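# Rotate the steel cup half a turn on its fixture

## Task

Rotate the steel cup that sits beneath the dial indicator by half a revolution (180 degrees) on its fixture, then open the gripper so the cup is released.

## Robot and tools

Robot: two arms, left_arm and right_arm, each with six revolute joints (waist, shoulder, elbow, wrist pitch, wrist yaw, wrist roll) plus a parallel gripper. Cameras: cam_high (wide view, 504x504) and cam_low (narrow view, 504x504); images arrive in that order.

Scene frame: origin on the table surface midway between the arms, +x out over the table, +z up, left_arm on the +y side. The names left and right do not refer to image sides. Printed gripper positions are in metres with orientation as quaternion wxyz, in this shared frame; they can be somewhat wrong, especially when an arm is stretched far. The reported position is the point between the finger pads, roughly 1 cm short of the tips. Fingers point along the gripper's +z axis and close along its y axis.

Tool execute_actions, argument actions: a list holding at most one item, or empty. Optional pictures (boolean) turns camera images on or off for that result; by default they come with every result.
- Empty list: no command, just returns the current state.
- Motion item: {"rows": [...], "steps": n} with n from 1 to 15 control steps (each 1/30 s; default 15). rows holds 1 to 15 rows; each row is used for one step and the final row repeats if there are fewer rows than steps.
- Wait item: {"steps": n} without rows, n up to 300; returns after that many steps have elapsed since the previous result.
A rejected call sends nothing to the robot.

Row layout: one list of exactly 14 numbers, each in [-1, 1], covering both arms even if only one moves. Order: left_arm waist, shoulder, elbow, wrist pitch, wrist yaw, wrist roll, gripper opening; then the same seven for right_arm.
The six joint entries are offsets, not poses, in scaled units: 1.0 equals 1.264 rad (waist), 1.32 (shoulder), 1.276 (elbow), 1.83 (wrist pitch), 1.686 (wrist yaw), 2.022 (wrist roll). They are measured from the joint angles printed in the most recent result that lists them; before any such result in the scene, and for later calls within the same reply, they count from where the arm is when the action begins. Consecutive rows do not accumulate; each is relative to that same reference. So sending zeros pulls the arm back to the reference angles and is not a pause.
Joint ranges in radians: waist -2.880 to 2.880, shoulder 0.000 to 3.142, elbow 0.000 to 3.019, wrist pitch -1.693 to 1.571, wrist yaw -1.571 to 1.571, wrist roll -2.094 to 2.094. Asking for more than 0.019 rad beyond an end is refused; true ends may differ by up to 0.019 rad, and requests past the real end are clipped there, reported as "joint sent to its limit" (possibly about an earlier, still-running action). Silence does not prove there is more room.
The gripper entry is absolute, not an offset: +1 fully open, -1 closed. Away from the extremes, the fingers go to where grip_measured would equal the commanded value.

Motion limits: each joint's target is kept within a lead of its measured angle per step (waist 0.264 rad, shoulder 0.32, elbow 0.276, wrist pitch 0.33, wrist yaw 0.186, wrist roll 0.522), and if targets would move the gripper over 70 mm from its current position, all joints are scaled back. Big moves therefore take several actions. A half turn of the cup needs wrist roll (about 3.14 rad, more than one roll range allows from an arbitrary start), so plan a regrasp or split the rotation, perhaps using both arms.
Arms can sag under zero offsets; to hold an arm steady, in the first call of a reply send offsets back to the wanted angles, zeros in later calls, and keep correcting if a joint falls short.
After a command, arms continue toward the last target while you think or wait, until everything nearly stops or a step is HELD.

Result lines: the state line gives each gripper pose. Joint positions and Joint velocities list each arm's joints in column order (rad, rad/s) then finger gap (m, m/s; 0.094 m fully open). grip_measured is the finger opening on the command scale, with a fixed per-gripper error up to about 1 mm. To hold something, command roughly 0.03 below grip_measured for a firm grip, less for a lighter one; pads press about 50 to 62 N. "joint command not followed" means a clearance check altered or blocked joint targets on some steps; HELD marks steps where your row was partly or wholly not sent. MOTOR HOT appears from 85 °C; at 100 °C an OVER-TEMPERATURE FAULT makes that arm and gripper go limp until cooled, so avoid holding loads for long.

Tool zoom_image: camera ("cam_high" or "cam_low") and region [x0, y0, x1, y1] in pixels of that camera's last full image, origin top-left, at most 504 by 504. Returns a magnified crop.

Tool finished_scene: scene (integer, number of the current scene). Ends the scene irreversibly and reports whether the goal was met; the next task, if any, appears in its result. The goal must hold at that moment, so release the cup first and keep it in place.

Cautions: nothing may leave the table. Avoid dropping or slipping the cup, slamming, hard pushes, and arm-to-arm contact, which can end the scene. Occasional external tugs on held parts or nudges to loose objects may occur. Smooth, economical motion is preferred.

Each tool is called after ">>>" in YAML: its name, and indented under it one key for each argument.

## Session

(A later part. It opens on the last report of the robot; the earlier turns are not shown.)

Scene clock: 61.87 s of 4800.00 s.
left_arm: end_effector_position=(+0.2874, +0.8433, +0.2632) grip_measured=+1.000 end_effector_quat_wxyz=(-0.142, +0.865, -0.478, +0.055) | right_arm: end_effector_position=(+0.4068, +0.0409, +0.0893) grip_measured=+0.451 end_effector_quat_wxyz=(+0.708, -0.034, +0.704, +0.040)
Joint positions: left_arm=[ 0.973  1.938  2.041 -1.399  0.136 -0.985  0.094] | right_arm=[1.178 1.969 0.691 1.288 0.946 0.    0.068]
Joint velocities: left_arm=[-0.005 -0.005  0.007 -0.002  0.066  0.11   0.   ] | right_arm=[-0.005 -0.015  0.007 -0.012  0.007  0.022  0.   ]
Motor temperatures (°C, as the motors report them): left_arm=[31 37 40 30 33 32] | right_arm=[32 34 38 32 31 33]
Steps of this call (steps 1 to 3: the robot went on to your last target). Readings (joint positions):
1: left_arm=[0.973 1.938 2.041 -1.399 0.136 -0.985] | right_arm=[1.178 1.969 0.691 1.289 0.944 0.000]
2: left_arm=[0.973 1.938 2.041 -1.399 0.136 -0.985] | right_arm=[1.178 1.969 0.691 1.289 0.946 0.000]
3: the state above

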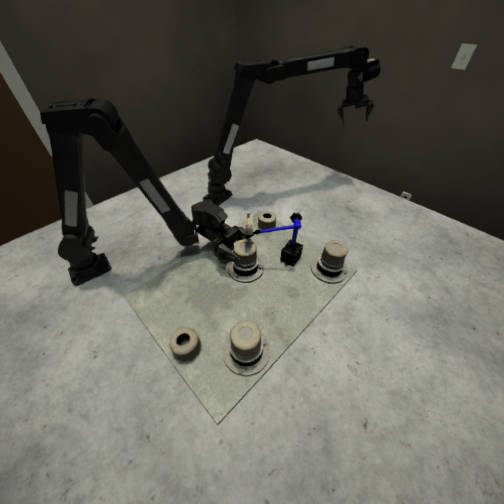

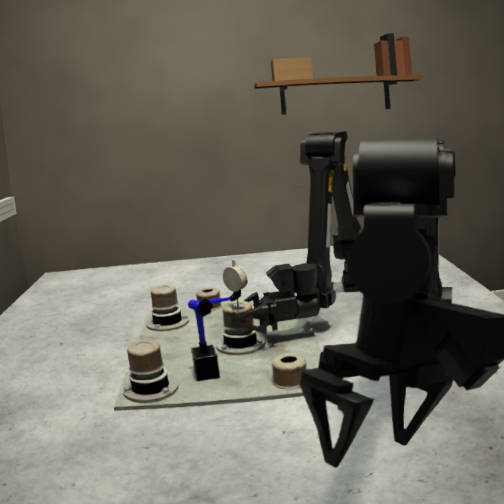

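>>> execute_actions:
  actions:
    - {"rows":[[0,0,0.02,0,0,0,1,0.014,0.012,0.023,-0.009,0.003,0,0.41],[0,0,0.02,0,0,0,1,0.02,0.016,0.033,-0.014,0.015,0,0.41],[0,0,0.02,0,0,0,1,0.026,0.02,0.046,-0.02,0.035,0,0.41],[0,0,0.02,0,0,0,1,0.032,0.025,0.06,-0.026,0.059,0,0.41],[0,0,0.02,0,0,0,1,0.037,0.03,0.074,-0.032,0.086,0,0.41],[0,0,0.02,0,0,0,1,0.042,0.035,0.089,-0.039,0.115,0,0.41],[0,0,0.02,0,0,0,1,0.046,0.041,0.105,-0.046,0.144,0,0.41],[0,0,0.02,0,0,0,1,0.05,0.047,0.121,-0.053,0.172,0,0.41],[0,0,0.02,0,0,0,1,0.053,0.053,0.137,-0.06,0.2,0,0.41],[0,0,0.02,0,0,0,1,0.055,0.058,0.152,-0.066,0.227,0,0.41],[0,0,0.02,0,0,0,1,0.056,0.063,0.166,-0.072,0.252,0,0.41],[0,0,0.02,0,0,0,1,0.057,0.067,0.176,-0.076,0.274,0,0.41],[0,0,0.02,0,0,0,1,0.057,0.067,0.176,-0.076,0.291,0,0.41],[0,0,0.02,0,0,0,1,0.057,0.067,0.176,-0.076,0.301,0,0.41],[0,0,0.02,0,0,0,1,0.057,0.067,0.176,-0.076,0.306,0,0.41]],"steps":15}
  pictures: false

>>> execute_actions:
  actions:
    - {"steps":3}
  pictures: false

>>> execute_actions:
  actions:
    - {"rows":[[0,0,0,0,0,0,1,0,0,0.01,0,0,0,0.5],[0,0,0,0,0,0,1,0,0,0.01,0,0,0,0.65],[0,0,0,0,0,0,1,0,0,0.01,0,0,0,0.85],[0,0,0,0,0,0,1,0,0,0.01,0,0,0,1]],"steps":6}

Scene clock: 68.97 s of 4800.00 s.
left_arm: end_effector_position=(+0.2874, +0.8433, +0.2632) grip_measured=+1.000 end_effector_quat_wxyz=(-0.142, +0.865, -0.478, +0.055) | right_arm: end_effector_position=(+0.4068, +0.0381, +0.0885) grip_measured=+0.451 end_effector_quat_wxyz=(+0.698, +0.123, +0.696, -0.114)
Joint positions: left_arm=[ 0.973  1.938  2.041 -1.399  0.136 -0.985  0.094] | right_arm=[1.237 2.043 0.889 1.165 1.445 0.001 0.068]
Joint velocities: left_arm=[-0.005 -0.005 -0.002  0.012  0.051  0.037  0.   ] | right_arm=[ 0.005  0.054  0.125 -0.09   0.286 -0.051  0.   ]
Motor temperatures (°C, as the motors report them): left_arm=[31 37 41 30 33 32] | right_arm=[32 34 38 32 31 33]
Steps of this call (steps 1 to 15: the robot went on to your last target; steps 16 to 90: nothing new was sent; then 3.60 s passed at rest; steps 91 to 105: all 15 steps of this action). Readings (joint positions):
91: left_arm=[0.973 1.938 2.041 -1.399 0.136 -0.985] | right_arm=[1.178 1.969 0.692 1.288 0.946 0.000]
92: left_arm=[0.973 1.938 2.041 -1.399 0.136 -0.985] | right_arm=[1.180 1.969 0.694 1.286 0.954 0.000]
94: left_arm=[0.973 1.938 2.041 -1.399 0.136 -0.985] | right_arm=[1.189 1.974 0.711 1.271 1.006 0.000]
98: left_arm=[0.973 1.938 2.041 -1.399 0.136 -0.985] | right_arm=[1.217 2.000 0.780 1.229 1.194 0.001]
105: the state above

Scene clock: 69.07 s of 4800.00 s.
left_arm: end_effector_position=(+0.2874, +0.8433, +0.2632) grip_measured=+1.000 end_effector_quat_wxyz=(-0.142, +0.865, -0.478, +0.055) | right_arm: end_effector_position=(+0.4067, +0.0380, +0.0886) grip_measured=+0.451 end_effector_quat_wxyz=(+0.698, +0.125, +0.696, -0.117)
Joint positions: left_arm=[ 0.973  1.938  2.041 -1.399  0.136 -0.985  0.094] | right_arm=[1.237 2.044 0.892 1.162 1.452 0.001 0.068]
Joint velocities: left_arm=[ 0.005 -0.005 -0.012 -0.037 -0.022  0.007  0.   ] | right_arm=[-0.005 -0.005 -0.007 -0.012 -0.051  0.037 -0.   ]
Motor temperatures (°C, as the motors report them): left_arm=[31 37 41 30 33 32] | right_arm=[32 34 38 32 31 33]
Steps of this call (steps 1 to 3: the robot went on to your last target). Readings (joint positions):
1: left_arm=[0.973 1.938 2.041 -1.399 0.136 -0.985] | right_arm=[1.237 2.044 0.892 1.163 1.451 0.001]
2: left_arm=[0.973 1.938 2.041 -1.399 0.136 -0.985] | right_arm=[1.237 2.044 0.892 1.163 1.452 0.001]
3: the state above

Scene clock: 69.27 s of 4800.00 s.
left_arm: end_effector_position=(+0.2870, +0.8422, +0.2607) grip_measured=+1.000 end_effector_quat_wxyz=(-0.139, +0.865, -0.478, +0.055) | right_arm: end_effector_position=(+0.4068, +0.0381, +0.0886) grip_measured=+0.994 end_effector_quat_wxyz=(+0.698, +0.125, +0.696, -0.117)
Joint positions: left_arm=[ 0.973  1.938  2.035 -1.399  0.136 -0.985  0.094] | right_arm=[1.237 2.044 0.892 1.162 1.452 0.001 0.094]
Joint velocities: left_arm=[-0.005 -0.005 -0.022 -0.017  0.051 -0.022  0.   ] | right_arm=[ 0.005 -0.015  0.022 -0.002 -0.037 -0.037  0.01 ]
Motor temperatures (°C, as the motors report them): left_arm=[31 37 41 30 33 32] | right_arm=[32 34 38 32 31 33]
Steps of this call (steps 1 to 6: all 6 steps of this action). Readings (joint positions):
1: left_arm=[0.973 1.938 2.040 -1.399 0.136 -0.985] | right_arm=[1.237 2.044 0.892 1.162 1.452 0.001]
2: left_arm=[0.973 1.938 2.039 -1.399 0.136 -0.985] | right_arm=[1.237 2.044 0.892 1.162 1.452 0.001]
4: left_arm=[0.973 1.938 2.037 -1.399 0.136 -0.985] | right_arm=[1.237 2.044 0.892 1.162 1.452 0.001]
6: the state above

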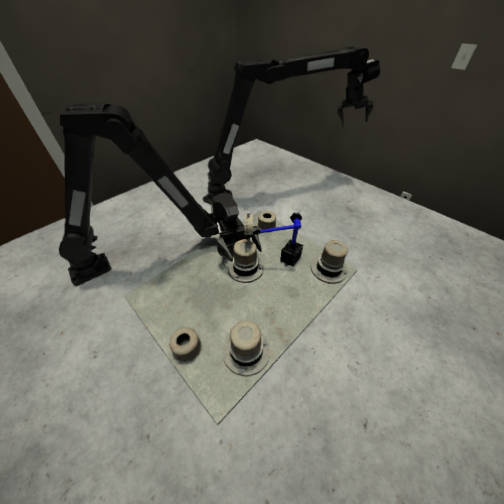

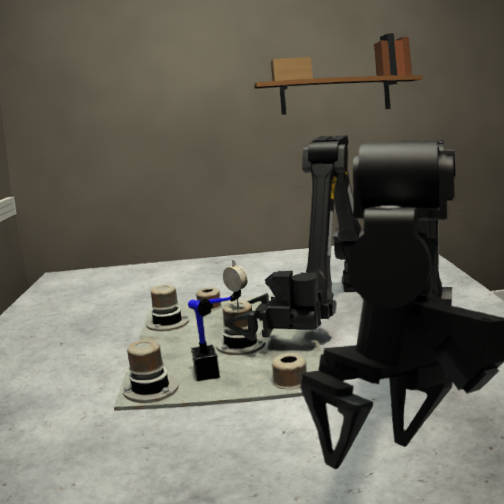

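>>> execute_actions:
  actions:
    - {"rows":[[0,0,0.02,0,0,0,1,-0.01,-0.013,-0.01,0.014,-0.003,0,1],[0,0,0.02,0,0,0,1,-0.012,-0.018,-0.023,0.02,-0.013,0,1],[0,0,0.02,0,0,0,1,-0.015,-0.024,-0.04,0.027,-0.031,0,1],[0,0,0.02,0,0,0,1,-0.018,-0.031,-0.057,0.034,-0.055,0,1],[0,0,0.02,0,0,0,1,-0.022,-0.037,-0.074,0.041,-0.082,0,1],[0,0,0.02,0,0,0,1,-0.026,-0.043,-0.09,0.048,-0.11,0,1],[0,0,0.02,0,0,0,1,-0.031,-0.048,-0.105,0.055,-0.139,0,1],[0,0,0.02,0,0,0,1,-0.037,-0.053,-0.119,0.061,-0.168,0,1],[0,0,0.02,0,0,0,1,-0.043,-0.057,-0.132,0.067,-0.196,0,1],[0,0,0.02,0,0,0,1,-0.048,-0.06,-0.143,0.072,-0.223,0,1],[0,0,0.02,0,0,0,1,-0.052,-0.063,-0.153,0.077,-0.248,0,1],[0,0,0.02,0,0,0,1,-0.055,-0.064,-0.16,0.08,-0.27,0,1],[0,0,0.02,0,0,0,1,-0.055,-0.064,-0.16,0.08,-0.287,0,1],[0,0,0.02,0,0,0,1,-0.055,-0.064,-0.16,0.08,-0.297,0,1],[0,0,0.02,0,0,0,1,-0.055,-0.064,-0.16,0.08,-0.302,0,1]],"steps":15}
  pictures: false

>>> execute_actions:
  actions:
    - {"steps":3}
  pictures: false

Scene clock: 74.73 s of 4800.00 s.
left_arm: end_effector_position=(+0.2869, +0.8422, +0.2605) grip_measured=+1.000 end_effector_quat_wxyz=(-0.139, +0.865, -0.478, +0.055) | right_arm: end_effector_position=(+0.4059, +0.0364, +0.0818) grip_measured=+0.999 end_effector_quat_wxyz=(+0.705, -0.035, +0.708, +0.030)
Joint positions: left_arm=[ 0.973  1.938  2.035 -1.399  0.136 -0.985  0.094] | right_arm=[1.178 1.98  0.686 1.285 0.958 0.001 0.094]
Joint velocities: left_arm=[-0.005 -0.015  0.007 -0.012 -0.066 -0.022  0.   ] | right_arm=[-0.122 -0.034 -0.027  0.051 -0.344 -0.007 -0.   ]
Motor temperatures (°C, as the motors report them): left_arm=[31 37 40 30 33 32] | right_arm=[32 34 38 32 31 33]
Steps of this call (steps 1 to 15: the robot went on to your last target; steps 16 to 90: nothing new was sent; then 1.97 s passed at rest; steps 91 to 105: all 15 steps of this action). Readings (joint positions):
91: left_arm=[0.973 1.938 2.035 -1.399 0.136 -0.985] | right_arm=[1.237 2.044 0.891 1.163 1.450 0.001]
92: left_arm=[0.973 1.938 2.035 -1.399 0.136 -0.985] | right_arm=[1.237 2.043 0.887 1.168 1.440 0.001]
94: left_arm=[0.973 1.938 2.035 -1.399 0.136 -0.985] | right_arm=[1.237 2.038 0.862 1.184 1.387 0.001]
98: left_arm=[0.973 1.938 2.035 -1.399 0.136 -0.985] | right_arm=[1.227 2.013 0.773 1.229 1.211 0.001]
105: the state above

Scene clock: 74.83 s of 4800.00 s.
left_arm: end_effector_position=(+0.2869, +0.8422, +0.2605) grip_measured=+1.000 end_effector_quat_wxyz=(-0.139, +0.865, -0.478, +0.055) | right_arm: end_effector_position=(+0.4067, +0.0375, +0.0826) grip_measured=+0.999 end_effector_quat_wxyz=(+0.705, -0.037, +0.707, +0.034)
Joint positions: left_arm=[ 0.973  1.938  2.035 -1.399  0.136 -0.985  0.094] | right_arm=[1.175 1.979 0.686 1.287 0.946 0.001 0.094]
Joint velocities: left_arm=[-0.015 -0.015  0.002 -0.002  0.037 -0.051  0.   ] | right_arm=[-0.024 -0.015 -0.017 -0.002 -0.066 -0.081 -0.001]
Motor temperatures (°C, as the motors report them): left_arm=[31 37 40 30 33 32] | right_arm=[32 34 38 32 31 33]
Steps of this call (steps 1 to 3: the robot went on to your last target). Readings (joint positions):
1: left_arm=[0.973 1.938 2.035 -1.399 0.136 -0.985] | right_arm=[1.176 1.979 0.686 1.286 0.950 0.001]
2: left_arm=[0.973 1.938 2.035 -1.399 0.136 -0.985] | right_arm=[1.175 1.979 0.686 1.287 0.947 0.001]
3: the state above

>>> execute_actions:
  actions:
    - {"rows":[[0,0,0.02,0,0,0,1,-0.016,-0.022,-0.004,0.013,-0.004,0,1],[0,0,0.02,0,0,0,1,-0.023,-0.028,-0.013,0.018,-0.015,0,1],[0,0,0.02,0,0,0,1,-0.033,-0.033,-0.026,0.024,-0.036,0,1],[0,0,0.02,0,0,0,1,-0.045,-0.038,-0.038,0.03,-0.064,0,1],[0,0,0.02,0,0,0,1,-0.058,-0.042,-0.05,0.035,-0.097,0,1],[0,0,0.02,0,0,0,1,-0.071,-0.045,-0.06,0.04,-0.132,0,1],[0,0,0.02,0,0,0,1,-0.085,-0.048,-0.069,0.045,-0.168,0,1],[0,0,0.02,0,0,0,1,-0.098,-0.05,-0.077,0.049,-0.205,0,1],[0,0,0.02,0,0,0,1,-0.11,-0.052,-0.084,0.053,-0.242,0,1],[0,0,0.02,0,0,0,1,-0.121,-0.054,-0.09,0.056,-0.278,0,1],[0,0,0.02,0,0,0,1,-0.129,-0.055,-0.095,0.058,-0.312,0,1],[0,0,0.02,0,0,0,1,-0.135,-0.055,-0.098,0.06,-0.343,0,1],[0,0,0.02,0,0,0,1,-0.135,-0.055,-0.098,0.06,-0.369,0,1],[0,0,0.02,0,0,0,1,-0.135,-0.055,-0.098,0.06,-0.388,0,1],[0,0,0.02,0,0,0,1,-0.135,-0.055,-0.098,0.06,-0.398,0,1]],"steps":15}
  pictures: false

>>> execute_actions:
  actions:
    - {"steps":3}
  pictures: false

Scene clock: 79.27 s of 4800.00 s.
left_arm: end_effector_position=(+0.2869, +0.8422, +0.2605) grip_measured=+1.000 end_effector_quat_wxyz=(-0.139, +0.865, -0.478, +0.055) | right_arm: end_effector_position=(+0.4101, +0.0393, +0.0911) grip_measured=+0.999 end_effector_quat_wxyz=(+0.681, -0.198, +0.675, +0.203)
Joint positions: left_arm=[ 0.973  1.938  2.035 -1.399  0.136 -0.985  0.094] | right_arm=[1.003 1.923 0.561 1.373 0.3   0.001 0.094]
Joint velocities: left_arm=[ 0.005 -0.024 -0.002  0.002 -0.051 -0.007  0.   ] | right_arm=[-0.073  0.005 -0.017  0.022 -0.623  0.037  0.   ]
Motor temperatures (°C, as the motors report them): left_arm=[31 37 40 30 33 32] | right_arm=[32 34 38 32 31 33]
Steps of this call (steps 1 to 30: the robot went on to your last target; steps 31 to 90: nothing new was sent; then 0.93 s passed at rest; steps 91 to 105: all 15 steps of this action). Readings (joint positions):
91: left_arm=[0.973 1.938 2.035 -1.399 0.136 -0.985] | right_arm=[1.175 1.978 0.685 1.287 0.943 0.001]
92: left_arm=[0.973 1.938 2.035 -1.399 0.136 -0.985] | right_arm=[1.174 1.977 0.683 1.289 0.933 0.001]
94: left_arm=[0.973 1.938 2.035 -1.399 0.136 -0.985] | right_arm=[1.166 1.969 0.668 1.302 0.871 0.001]
98: left_arm=[0.973 1.938 2.035 -1.399 0.136 -0.985] | right_arm=[1.113 1.940 0.609 1.338 0.652 0.001]
105: the state above

Scene clock: 79.37 s of 4800.00 s.
left_arm: end_effector_position=(+0.2869, +0.8422, +0.2605) grip_measured=+1.000 end_effector_quat_wxyz=(-0.139, +0.865, -0.478, +0.055) | right_arm: end_effector_position=(+0.4082, +0.0421, +0.0912) grip_measured=+0.999 end_effector_quat_wxyz=(+0.679, -0.205, +0.673, +0.210)
Joint positions: left_arm=[ 0.973  1.938  2.035 -1.399  0.136 -0.985  0.094] | right_arm=[1.003 1.923 0.561 1.374 0.278 0.001 0.094]
Joint velocities: left_arm=[-0.005  0.005  0.007  0.017 -0.051  0.022  0.   ] | right_arm=[ 0.005 -0.015  0.002  0.012 -0.022  0.051 -0.001]
Motor temperatures (°C, as the motors report them): left_arm=[31 37 40 30 33 32] | right_arm=[32 34 38 32 31 33]
Steps of this call (steps 1 to 3: the robot went on to your last target). Readings (joint positions):
1: left_arm=[0.973 1.938 2.035 -1.399 0.136 -0.985] | right_arm=[1.003 1.923 0.561 1.373 0.287 0.001]
2: left_arm=[0.973 1.938 2.035 -1.399 0.136 -0.985] | right_arm=[1.003 1.923 0.561 1.373 0.280 0.001]
3: the state above

>>> execute_actions:
  actions:
    - {"rows":[[0,0,0.02,0,0,0,1,-0.015,0.004,-0.002,0.012,-0.004,0,1],[0,0,0.02,0,0,0,1,-0.023,0.004,-0.003,0.013,-0.013,0,1],[0,0,0.02,0,0,0,1,-0.033,0.004,-0.004,0.014,-0.029,0,1],[0,0,0.02,0,0,0,1,-0.044,0.004,-0.005,0.015,-0.05,0,1],[0,0,0.02,0,0,0,1,-0.056,0.004,-0.006,0.016,-0.074,0,1],[0,0,0.02,0,0,0,1,-0.067,0.004,-0.006,0.016,-0.1,0,1],[0,0,0.02,0,0,0,1,-0.078,0.004,-0.006,0.016,-0.127,0,1],[0,0,0.02,0,0,0,1,-0.088,0.004,-0.006,0.016,-0.154,0,1],[0,0,0.02,0,0,0,1,-0.097,0.004,-0.006,0.016,-0.18,0,1],[0,0,0.02,0,0,0,1,-0.104,0.004,-0.006,0.016,-0.205,0,1],[0,0,0.02,0,0,0,1,-0.109,0.004,-0.006,0.016,-0.228,0,1],[0,0,0.02,0,0,0,1,-0.112,0.004,-0.006,0.016,-0.248,0,0.9],[0,0,0.02,0,0,0,1,-0.112,0.004,-0.006,0.016,-0.263,0,0.8],[0,0,0.02,0,0,0,1,-0.112,0.004,-0.006,0.016,-0.272,0,0.72],[0,0,0.02,0,0,0,1,-0.112,0.004,-0.006,0.016,-0.276,0,0.66]],"steps":15}
  pictures: false

>>> execute_actions:
  actions:
    - {"steps":3}
  pictures: false

Scene clock: 83.47 s of 4800.00 s.
left_arm: end_effector_position=(+0.2869, +0.8422, +0.2605) grip_measured=+1.000 end_effector_quat_wxyz=(-0.139, +0.865, -0.478, +0.055) | right_arm: end_effector_position=(+0.4071, +0.0448, +0.0913) grip_measured=+0.692 end_effector_quat_wxyz=(+0.640, -0.309, +0.631, +0.312)
Joint positions: left_arm=[ 0.973  1.938  2.035 -1.399  0.136 -0.985  0.094] | right_arm=[ 0.864  1.923  0.557  1.38  -0.173  0.001  0.08 ]
Joint velocities: left_arm=[ 0.005 -0.015 -0.007 -0.007  0.095 -0.037  0.   ] | right_arm=[-0.024 -0.005  0.002  0.002 -0.271  0.051 -0.065]
Motor temperatures (°C, as the motors report them): left_arm=[31 37 41 30 33 32] | right_arm=[32 34 38 32 31 33]
Steps of this call (steps 1 to 30: the robot went on to your last target; steps 31 to 90: nothing new was sent; then 0.60 s passed at rest; steps 91 to 105: all 15 steps of this action). Readings (joint positions):
91: left_arm=[0.973 1.938 2.035 -1.399 0.136 -0.985] | right_arm=[1.002 1.923 0.561 1.374 0.276 0.001]
92: left_arm=[0.973 1.938 2.035 -1.399 0.136 -0.985] | right_arm=[1.001 1.923 0.561 1.374 0.267 0.001]
94: left_arm=[0.973 1.938 2.035 -1.399 0.136 -0.985] | right_arm=[0.993 1.923 0.561 1.375 0.220 0.001]
98: left_arm=[0.973 1.938 2.035 -1.399 0.136 -0.985] | right_arm=[0.942 1.923 0.557 1.379 0.057 0.001]
105: the state above

Scene clock: 83.57 s of 4800.00 s.
left_arm: end_effector_position=(+0.2869, +0.8422, +0.2605) grip_measured=+1.000 end_effector_quat_wxyz=(-0.139, +0.865, -0.478, +0.055) | right_arm: end_effector_position=(+0.4058, +0.0458, +0.0913) grip_measured=+0.662 end_effector_quat_wxyz=(+0.638, -0.312, +0.629, +0.315)
Joint positions: left_arm=[ 0.973  1.938  2.035 -1.399  0.136 -0.985  0.094] | right_arm=[ 0.864  1.923  0.557  1.38  -0.184  0.001  0.078]
Joint velocities: left_arm=[ 0.005 -0.015  0.007 -0.012  0.095 -0.037  0.   ] | right_arm=[-0.005 -0.005  0.007 -0.007  0.081 -0.051 -0.002]
Motor temperatures (°C, as the motors report them): left_arm=[31 37 41 30 33 32] | right_arm=[32 34 38 32 31 33]
Steps of this call (steps 1 to 3: the robot went on to your last target). Readings (joint positions):
1: left_arm=[0.973 1.938 2.035 -1.399 0.136 -0.985] | right_arm=[0.864 1.923 0.557 1.380 -0.180 0.001]
2: left_arm=[0.973 1.938 2.035 -1.399 0.136 -0.985] | right_arm=[0.864 1.923 0.557 1.380 -0.184 0.001]
3: the state above

>>> execute_actions:
  actions:
    - {"rows":[[0,0,0.02,0,0,0,1,0,0,-0.007,0,0,0,0.6],[0,0,0.02,0,0,0,1,0,0,-0.007,0,0,0,0.56],[0,0,0.02,0,0,0,1,0,0,-0.007,0,0,0,0.53],[0,0,0.02,0,0,0,1,0,0,-0.007,0,0,0,0.51],[0,0,0.02,0,0,0,1,0,0,-0.007,0,0,0,0.49],[0,0,0.02,0,0,0,1,0,0,-0.004,0,0,0,0.47],[0,0,0.02,0,0,0,1,0,0,0,0,0,0,0.45],[0,0,0.02,0,0,0,1,0,0,0,0,0,0,0.43],[0,0,0.02,0,0,0,1,0,0,0,0,0,0,0.41]],"steps":11}
  pictures: false

Scene clock: 85.70 s of 4800.00 s.
left_arm: end_effector_position=(+0.2869, +0.8422, +0.2605) grip_measured=+1.000 end_effector_quat_wxyz=(-0.139, +0.865, -0.478, +0.055) | right_arm: end_effector_position=(+0.4042, +0.0444, +0.0895) grip_measured=+0.453 end_effector_quat_wxyz=(+0.636, -0.313, +0.631, +0.315)
Joint positions: left_arm=[ 0.973  1.938  2.035 -1.399  0.136 -0.985  0.094] | right_arm=[ 0.864  1.923  0.551  1.38  -0.184  0.001  0.068]
Joint velocities: left_arm=[-0.005  0.005 -0.007 -0.002 -0.051 -0.051  0.   ] | right_arm=[-0.005 -0.015 -0.002 -0.007 -0.037 -0.051 -0.001]
Motor temperatures (°C, as the motors report them): left_arm=[31 37 41 30 33 32] | right_arm=[32 34 37 32 31 33]
Steps of this call (steps 1 to 30: the robot went on to your last target; steps 31 to 53: nothing new was sent; steps 54 to 64: all 11 steps of this action). Readings (joint positions):
54: left_arm=[0.973 1.938 2.035 -1.399 0.136 -0.985] | right_arm=[0.864 1.923 0.556 1.380 -0.185 0.001]
55: left_arm=[0.973 1.938 2.035 -1.399 0.136 -0.985] | right_arm=[0.864 1.923 0.555 1.380 -0.185 0.001]
57: left_arm=[0.973 1.938 2.035 -1.399 0.136 -0.985] | right_arm=[0.864 1.923 0.552 1.380 -0.185 0.001]
61: left_arm=[0.973 1.938 2.035 -1.399 0.136 -0.985] | right_arm=[0.864 1.923 0.551 1.380 -0.184 0.001]
64: the state above

>>> execute_actions:
  actions:
    - {"rows":[[0,0,0.02,0,0,0,1,0.022,0,-0.003,0.005,0.005,0,0.41],[0,0,0.02,0,0,0,1,0.039,0,-0.004,0.005,0.026,0,0.41],[0,0,0.02,0,0,0,1,0.059,0,0,0.002,0.06,0,0.41],[0,0,0.02,0,0,0,1,0.081,0.004,0.012,-0.004,0.102,0,0.41],[0,0,0.02,0,0,0,1,0.103,0.008,0.019,-0.007,0.149,0,0.41],[0,0,0.02,0,0,0,1,0.124,0.011,0.024,-0.009,0.199,0,0.41],[0,0,0.02,0,0,0,1,0.143,0.013,0.03,-0.012,0.249,0,0.41],[0,0,0.02,0,0,0,1,0.161,0.015,0.038,-0.016,0.297,0,0.41],[0,0,0.02,0,0,0,1,0.177,0.017,0.047,-0.021,0.343,0,0.41],[0,0,0.02,0,0,0,1,0.191,0.02,0.057,-0.026,0.387,0,0.41],[0,0,0.02,0,0,0,1,0.203,0.022,0.066,-0.031,0.428,0,0.41],[0,0,0.02,0,0,0,1,0.212,0.024,0.073,-0.034,0.464,0,0.41],[0,0,0.02,0,0,0,1,0.212,0.024,0.073,-0.034,0.492,0,0.41],[0,0,0.02,0,0,0,1,0.212,0.024,0.073,-0.034,0.509,0,0.41],[0,0,0.02,0,0,0,1,0.212,0.024,0.073,-0.034,0.516,0,0.41]],"steps":15}
  pictures: false

>>> execute_actions:
  actions:
    - {"steps":3}
  pictures: false

Scene clock: 90.07 s of 4800.00 s.
left_arm: end_effector_position=(+0.2869, +0.8422, +0.2605) grip_measured=+1.000 end_effector_quat_wxyz=(-0.139, +0.865, -0.478, +0.055) | right_arm: end_effector_position=(+0.4061, +0.0421, +0.0891) grip_measured=+0.453 end_effector_quat_wxyz=(+0.699, -0.111, +0.697, +0.114)
Joint positions: left_arm=[ 0.973  1.938  2.035 -1.399  0.136 -0.985  0.094] | right_arm=[1.118 1.943 0.617 1.331 0.669 0.001 0.068]
Joint velocities: left_arm=[ 0.005  0.005 -0.002  0.012  0.022 -0.007  0.   ] | right_arm=[ 0.122  0.044  0.105 -0.051  0.462 -0.066  0.001]
Motor temperatures (°C, as the motors report them): left_arm=[31 37 41 30 33 32] | right_arm=[32 34 37 32 31 33]
Steps of this call (steps 1 to 15: the robot went on to your last target; steps 16 to 90: nothing new was sent; then 0.87 s passed at rest; steps 91 to 105: all 15 steps of this action). Readings (joint positions):
91: left_arm=[0.973 1.938 2.035 -1.399 0.136 -0.985] | right_arm=[0.865 1.923 0.551 1.380 -0.182 0.001]
92: left_arm=[0.973 1.938 2.035 -1.399 0.136 -0.985] | right_arm=[0.869 1.923 0.551 1.380 -0.166 0.001]
94: left_arm=[0.973 1.938 2.035 -1.399 0.136 -0.985] | right_arm=[0.897 1.923 0.549 1.381 -0.076 0.001]
98: left_arm=[0.973 1.938 2.035 -1.399 0.136 -0.985] | right_arm=[1.000 1.925 0.556 1.375 0.251 0.001]
105: the state above

Scene clock: 90.17 s of 4800.00 s.
left_arm: end_effector_position=(+0.2869, +0.8422, +0.2605) grip_measured=+1.000 end_effector_quat_wxyz=(-0.139, +0.865, -0.478, +0.055) | right_arm: end_effector_position=(+0.4061, +0.0420, +0.0890) grip_measured=+0.453 end_effector_quat_wxyz=(+0.700, -0.108, +0.697, +0.111)
Joint positions: left_arm=[ 0.973  1.938  2.035 -1.399  0.136 -0.985  0.094] | right_arm=[1.121 1.944 0.62  1.329 0.681 0.001 0.068]
Joint velocities: left_arm=[ 0.005  0.005 -0.002  0.007  0.007  0.022  0.   ] | right_arm=[-0.005 -0.005  0.002 -0.012 -0.007 -0.051 -0.001]
Motor temperatures (°C, as the motors report them): left_arm=[31 37 41 30 33 32] | right_arm=[32 34 37 32 31 33]
Steps of this call (steps 1 to 3: the robot went on to your last target). Readings (joint positions):
1: left_arm=[0.973 1.938 2.035 -1.399 0.136 -0.985] | right_arm=[1.120 1.944 0.620 1.330 0.679 0.001]
2: left_arm=[0.973 1.938 2.035 -1.399 0.136 -0.985] | right_arm=[1.121 1.944 0.620 1.329 0.681 0.001]
3: the state above

>>> execute_actions:
  actions:
    - {"rows":[[0,0,0.02,0,0,0,1,0.018,0.012,0.024,-0.009,0.005,0,0.41],[0,0,0.02,0,0,0,1,0.029,0.016,0.035,-0.014,0.022,0,0.41],[0,0,0.02,0,0,0,1,0.042,0.021,0.05,-0.021,0.052,0,0.41],[0,0,0.02,0,0,0,1,0.054,0.027,0.068,-0.029,0.088,0,0.41],[0,0,0.02,0,0,0,1,0.065,0.033,0.087,-0.037,0.128,0,0.41],[0,0,0.02,0,0,0,1,0.074,0.04,0.106,-0.045,0.17,0,0.41],[0,0,0.02,0,0,0,1,0.082,0.047,0.126,-0.054,0.212,0,0.41],[0,0,0.02,0,0,0,1,0.088,0.054,0.146,-0.063,0.253,0,0.41],[0,0,0.02,0,0,0,1,0.093,0.062,0.166,-0.072,0.292,0,0.41],[0,0,0.02,0,0,0,1,0.097,0.069,0.185,-0.08,0.329,0,0.41],[0,0,0.02,0,0,0,1,0.1,0.075,0.203,-0.087,0.364,0,0.41],[0,0,0.02,0,0,0,1,0.101,0.08,0.216,-0.093,0.395,0,0.41],[0,0,0.02,0,0,0,1,0.101,0.08,0.216,-0.093,0.419,0,0.41],[0,0,0.02,0,0,0,1,0.101,0.08,0.216,-0.093,0.433,0,0.41],[0,0,0.02,0,0,0,1,0.101,0.08,0.216,-0.093,0.44,0,0.41]],"steps":15}
  pictures: false

>>> execute_actions:
  actions:
    - {"steps":3}
  pictures: false

>>> execute_actions:
  actions:
    - {"rows":[[0,0,0.02,0,0,0,1,0,0,0.01,0,0,0,0.5],[0,0,0.02,0,0,0,1,0,0,0.01,0,0,0,0.65],[0,0,0.02,0,0,0,1,0,0,0.01,0,0,0,0.85],[0,0,0.02,0,0,0,1,0,0,0.01,0,0,0,1]],"steps":6}
  pictures: false

Scene clock: 94.30 s of 4800.00 s.
left_arm: end_effector_position=(+0.2869, +0.8422, +0.2605) grip_measured=+1.000 end_effector_quat_wxyz=(-0.139, +0.865, -0.478, +0.055) | right_arm: end_effector_position=(+0.4065, +0.0384, +0.0881) grip_measured=+0.453 end_effector_quat_wxyz=(+0.700, +0.108, +0.698, -0.101)
Joint positions: left_arm=[ 0.973  1.938  2.035 -1.399  0.136 -0.985  0.094] | right_arm=[1.236 2.036 0.869 1.176 1.404 0.002 0.068]
Joint velocities: left_arm=[-0.005 -0.005 -0.007 -0.002  0.007 -0.037  0.   ] | right_arm=[ 0.015  0.063  0.173 -0.12   0.388 -0.037 -0.001]
Motor temperatures (°C, as the motors report them): left_arm=[31 38 41 30 33 32] | right_arm=[32 34 38 32 31 33]
Steps of this call (steps 1 to 30: the robot went on to your last target; steps 31 to 90: nothing new was sent; then 0.63 s passed at rest; steps 91 to 105: all 15 steps of this action). Readings (joint positions):
91: left_arm=[0.973 1.938 2.035 -1.399 0.136 -0.985] | right_arm=[1.121 1.944 0.621 1.329 0.682 0.001]
92: left_arm=[0.973 1.938 2.035 -1.399 0.136 -0.985] | right_arm=[1.124 1.944 0.623 1.326 0.696 0.001]
94: left_arm=[0.973 1.938 2.035 -1.399 0.136 -0.985] | right_arm=[1.143 1.949 0.642 1.310 0.775 0.002]
98: left_arm=[0.973 1.938 2.035 -1.399 0.136 -0.985] | right_arm=[1.198 1.980 0.727 1.258 1.052 0.002]
105: the state above

Scene clock: 94.40 s of 4800.00 s.
left_arm: end_effector_position=(+0.2869, +0.8422, +0.2605) grip_measured=+1.000 end_effector_quat_wxyz=(-0.139, +0.865, -0.478, +0.055) | right_arm: end_effector_position=(+0.4065, +0.0383, +0.0881) grip_measured=+0.453 end_effector_quat_wxyz=(+0.700, +0.111, +0.698, -0.104)
Joint positions: left_arm=[ 0.973  1.938  2.035 -1.399  0.136 -0.985  0.094] | right_arm=[1.236 2.037 0.873 1.172 1.414 0.002 0.068]
Joint velocities: left_arm=[-0.024  0.005 -0.002  0.007  0.022  0.007  0.   ] | right_arm=[-0.005 -0.005 -0.012 -0.032 -0.007 -0.007  0.001]
Motor temperatures (°C, as the motors report them): left_arm=[31 38 41 30 33 32] | right_arm=[32 34 38 32 31 33]
Steps of this call (steps 1 to 3: the robot went on to your last target). Readings (joint positions):
1: left_arm=[0.973 1.938 2.035 -1.399 0.136 -0.985] | right_arm=[1.236 2.037 0.872 1.174 1.412 0.002]
2: left_arm=[0.973 1.938 2.035 -1.399 0.136 -0.985] | right_arm=[1.236 2.037 0.873 1.172 1.414 0.002]
3: the state above

Scene clock: 94.60 s of 4800.00 s.
left_arm: end_effector_position=(+0.2869, +0.8422, +0.2605) grip_measured=+1.000 end_effector_quat_wxyz=(-0.139, +0.865, -0.478, +0.055) | right_arm: end_effector_position=(+0.4065, +0.0384, +0.0881) grip_measured=+0.994 end_effector_quat_wxyz=(+0.700, +0.111, +0.698, -0.104)
Joint positions: left_arm=[ 0.973  1.938  2.035 -1.399  0.136 -0.985  0.094] | right_arm=[1.236 2.037 0.873 1.172 1.413 0.002 0.094]
Joint velocities: left_arm=[ 0.024 -0.005 -0.017 -0.017 -0.007 -0.022  0.   ] | right_arm=[0.005 0.005 0.007 0.022 0.007 0.022 0.009]
Motor temperatures (°C, as the motors report them): left_arm=[31 38 41 30 33 32] | right_arm=[32 34 38 32 31 33]
Steps of this call (steps 1 to 6: all 6 steps of this action). Readings (joint positions):
1: left_arm=[0.973 1.938 2.035 -1.399 0.136 -0.985] | right_arm=[1.236 2.037 0.873 1.172 1.413 0.002]
2: left_arm=[0.973 1.938 2.035 -1.399 0.136 -0.985] | right_arm=[1.236 2.037 0.873 1.172 1.413 0.002]
4: left_arm=[0.973 1.938 2.035 -1.399 0.136 -0.985] | right_arm=[1.236 2.037 0.873 1.172 1.413 0.002]
6: the state above

>>> execute_actions:
  actions:
    - {"rows":[[0,0,0.02,0,0,0,1,0.015,0,0,0,0,0,1],[0,0,0.02,0,0,0,1,0.024,0,-0.003,0,0.003,0,1],[0,0,0.02,0,0,0,1,0.035,-0.01,-0.005,0,0.008,0,1],[0,0,0.02,0,0,0,1,0.047,-0.015,-0.007,0.012,0.015,0,1],[0,0,0.02,0,0,0,1,0.059,-0.018,-0.009,0.014,0.023,0,1],[0,0,0.02,0,0,0,1,0.071,-0.019,-0.011,0.015,0.032,0,1],[0,0,0.02,0,0,0,1,0.082,-0.02,-0.012,0.016,0.041,0,1],[0,0,0.02,0,0,0,1,0.091,-0.02,-0.013,0.016,0.05,0,1],[0,0,0.02,0,0,0,1,0.098,-0.02,-0.013,0.016,0.058,0,1],[0,0,0.02,0,0,0,1,0.102,-0.02,-0.013,0.016,0.065,0,1],[0,0,0.02,0,0,0,1,0.102,-0.02,-0.013,0.016,0.071,0,1],[0,0,0.02,0,0,0,1,0.102,-0.02,-0.013,0.016,0.075,0,1]],"steps":15}

Scene clock: 97.73 s of 4800.00 s.
left_arm: end_effector_position=(+0.2869, +0.8422, +0.2605) grip_measured=+1.000 end_effector_quat_wxyz=(-0.139, +0.865, -0.478, +0.055) | right_arm: end_effector_position=(+0.3453, +0.0608, +0.0859) grip_measured=+0.999 end_effector_quat_wxyz=(+0.700, +0.105, +0.699, -0.101)
Joint positions: left_arm=[ 0.973  1.938  2.035 -1.399  0.136 -0.985  0.094] | right_arm=[1.373 2.036 0.858 1.181 1.536 0.002 0.094]
Joint velocities: left_arm=[-0.005 -0.015 -0.012 -0.017 -0.007 -0.037  0.   ] | right_arm=[-0.005 -0.015  0.002 -0.002  0.066 -0.051 -0.001]
Motor temperatures (°C, as the motors report them): left_arm=[31 38 41 30 33 32] | right_arm=[32 34 38 32 31 33]
Steps of this call (steps 1 to 15: the robot went on to your last target; steps 16 to 79: nothing new was sent; steps 80 to 94: all 15 steps of this action). Readings (joint positions):
80: left_arm=[0.973 1.938 2.035 -1.399 0.136 -0.985] | right_arm=[1.236 2.037 0.873 1.172 1.413 0.002]
81: left_arm=[0.973 1.938 2.035 -1.399 0.136 -0.985] | right_arm=[1.237 2.037 0.873 1.172 1.414 0.002]
83: left_arm=[0.973 1.938 2.035 -1.399 0.136 -0.985] | right_arm=[1.243 2.037 0.872 1.172 1.428 0.002]
87: left_arm=[0.973 1.938 2.035 -1.399 0.136 -0.985] | right_arm=[1.291 2.036 0.862 1.179 1.483 0.002]
94: the state above

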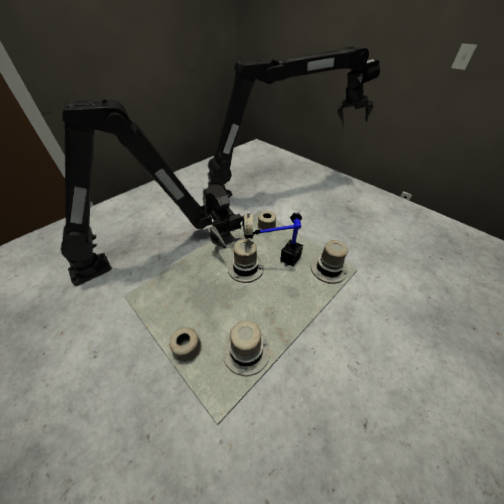

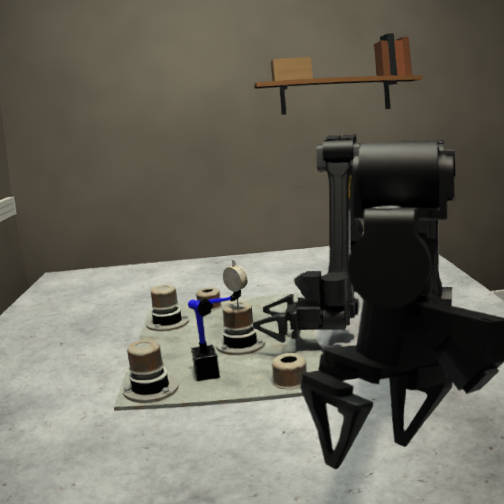

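>>> finished_scene:
  scene: 2

The scene is finished: the task was done.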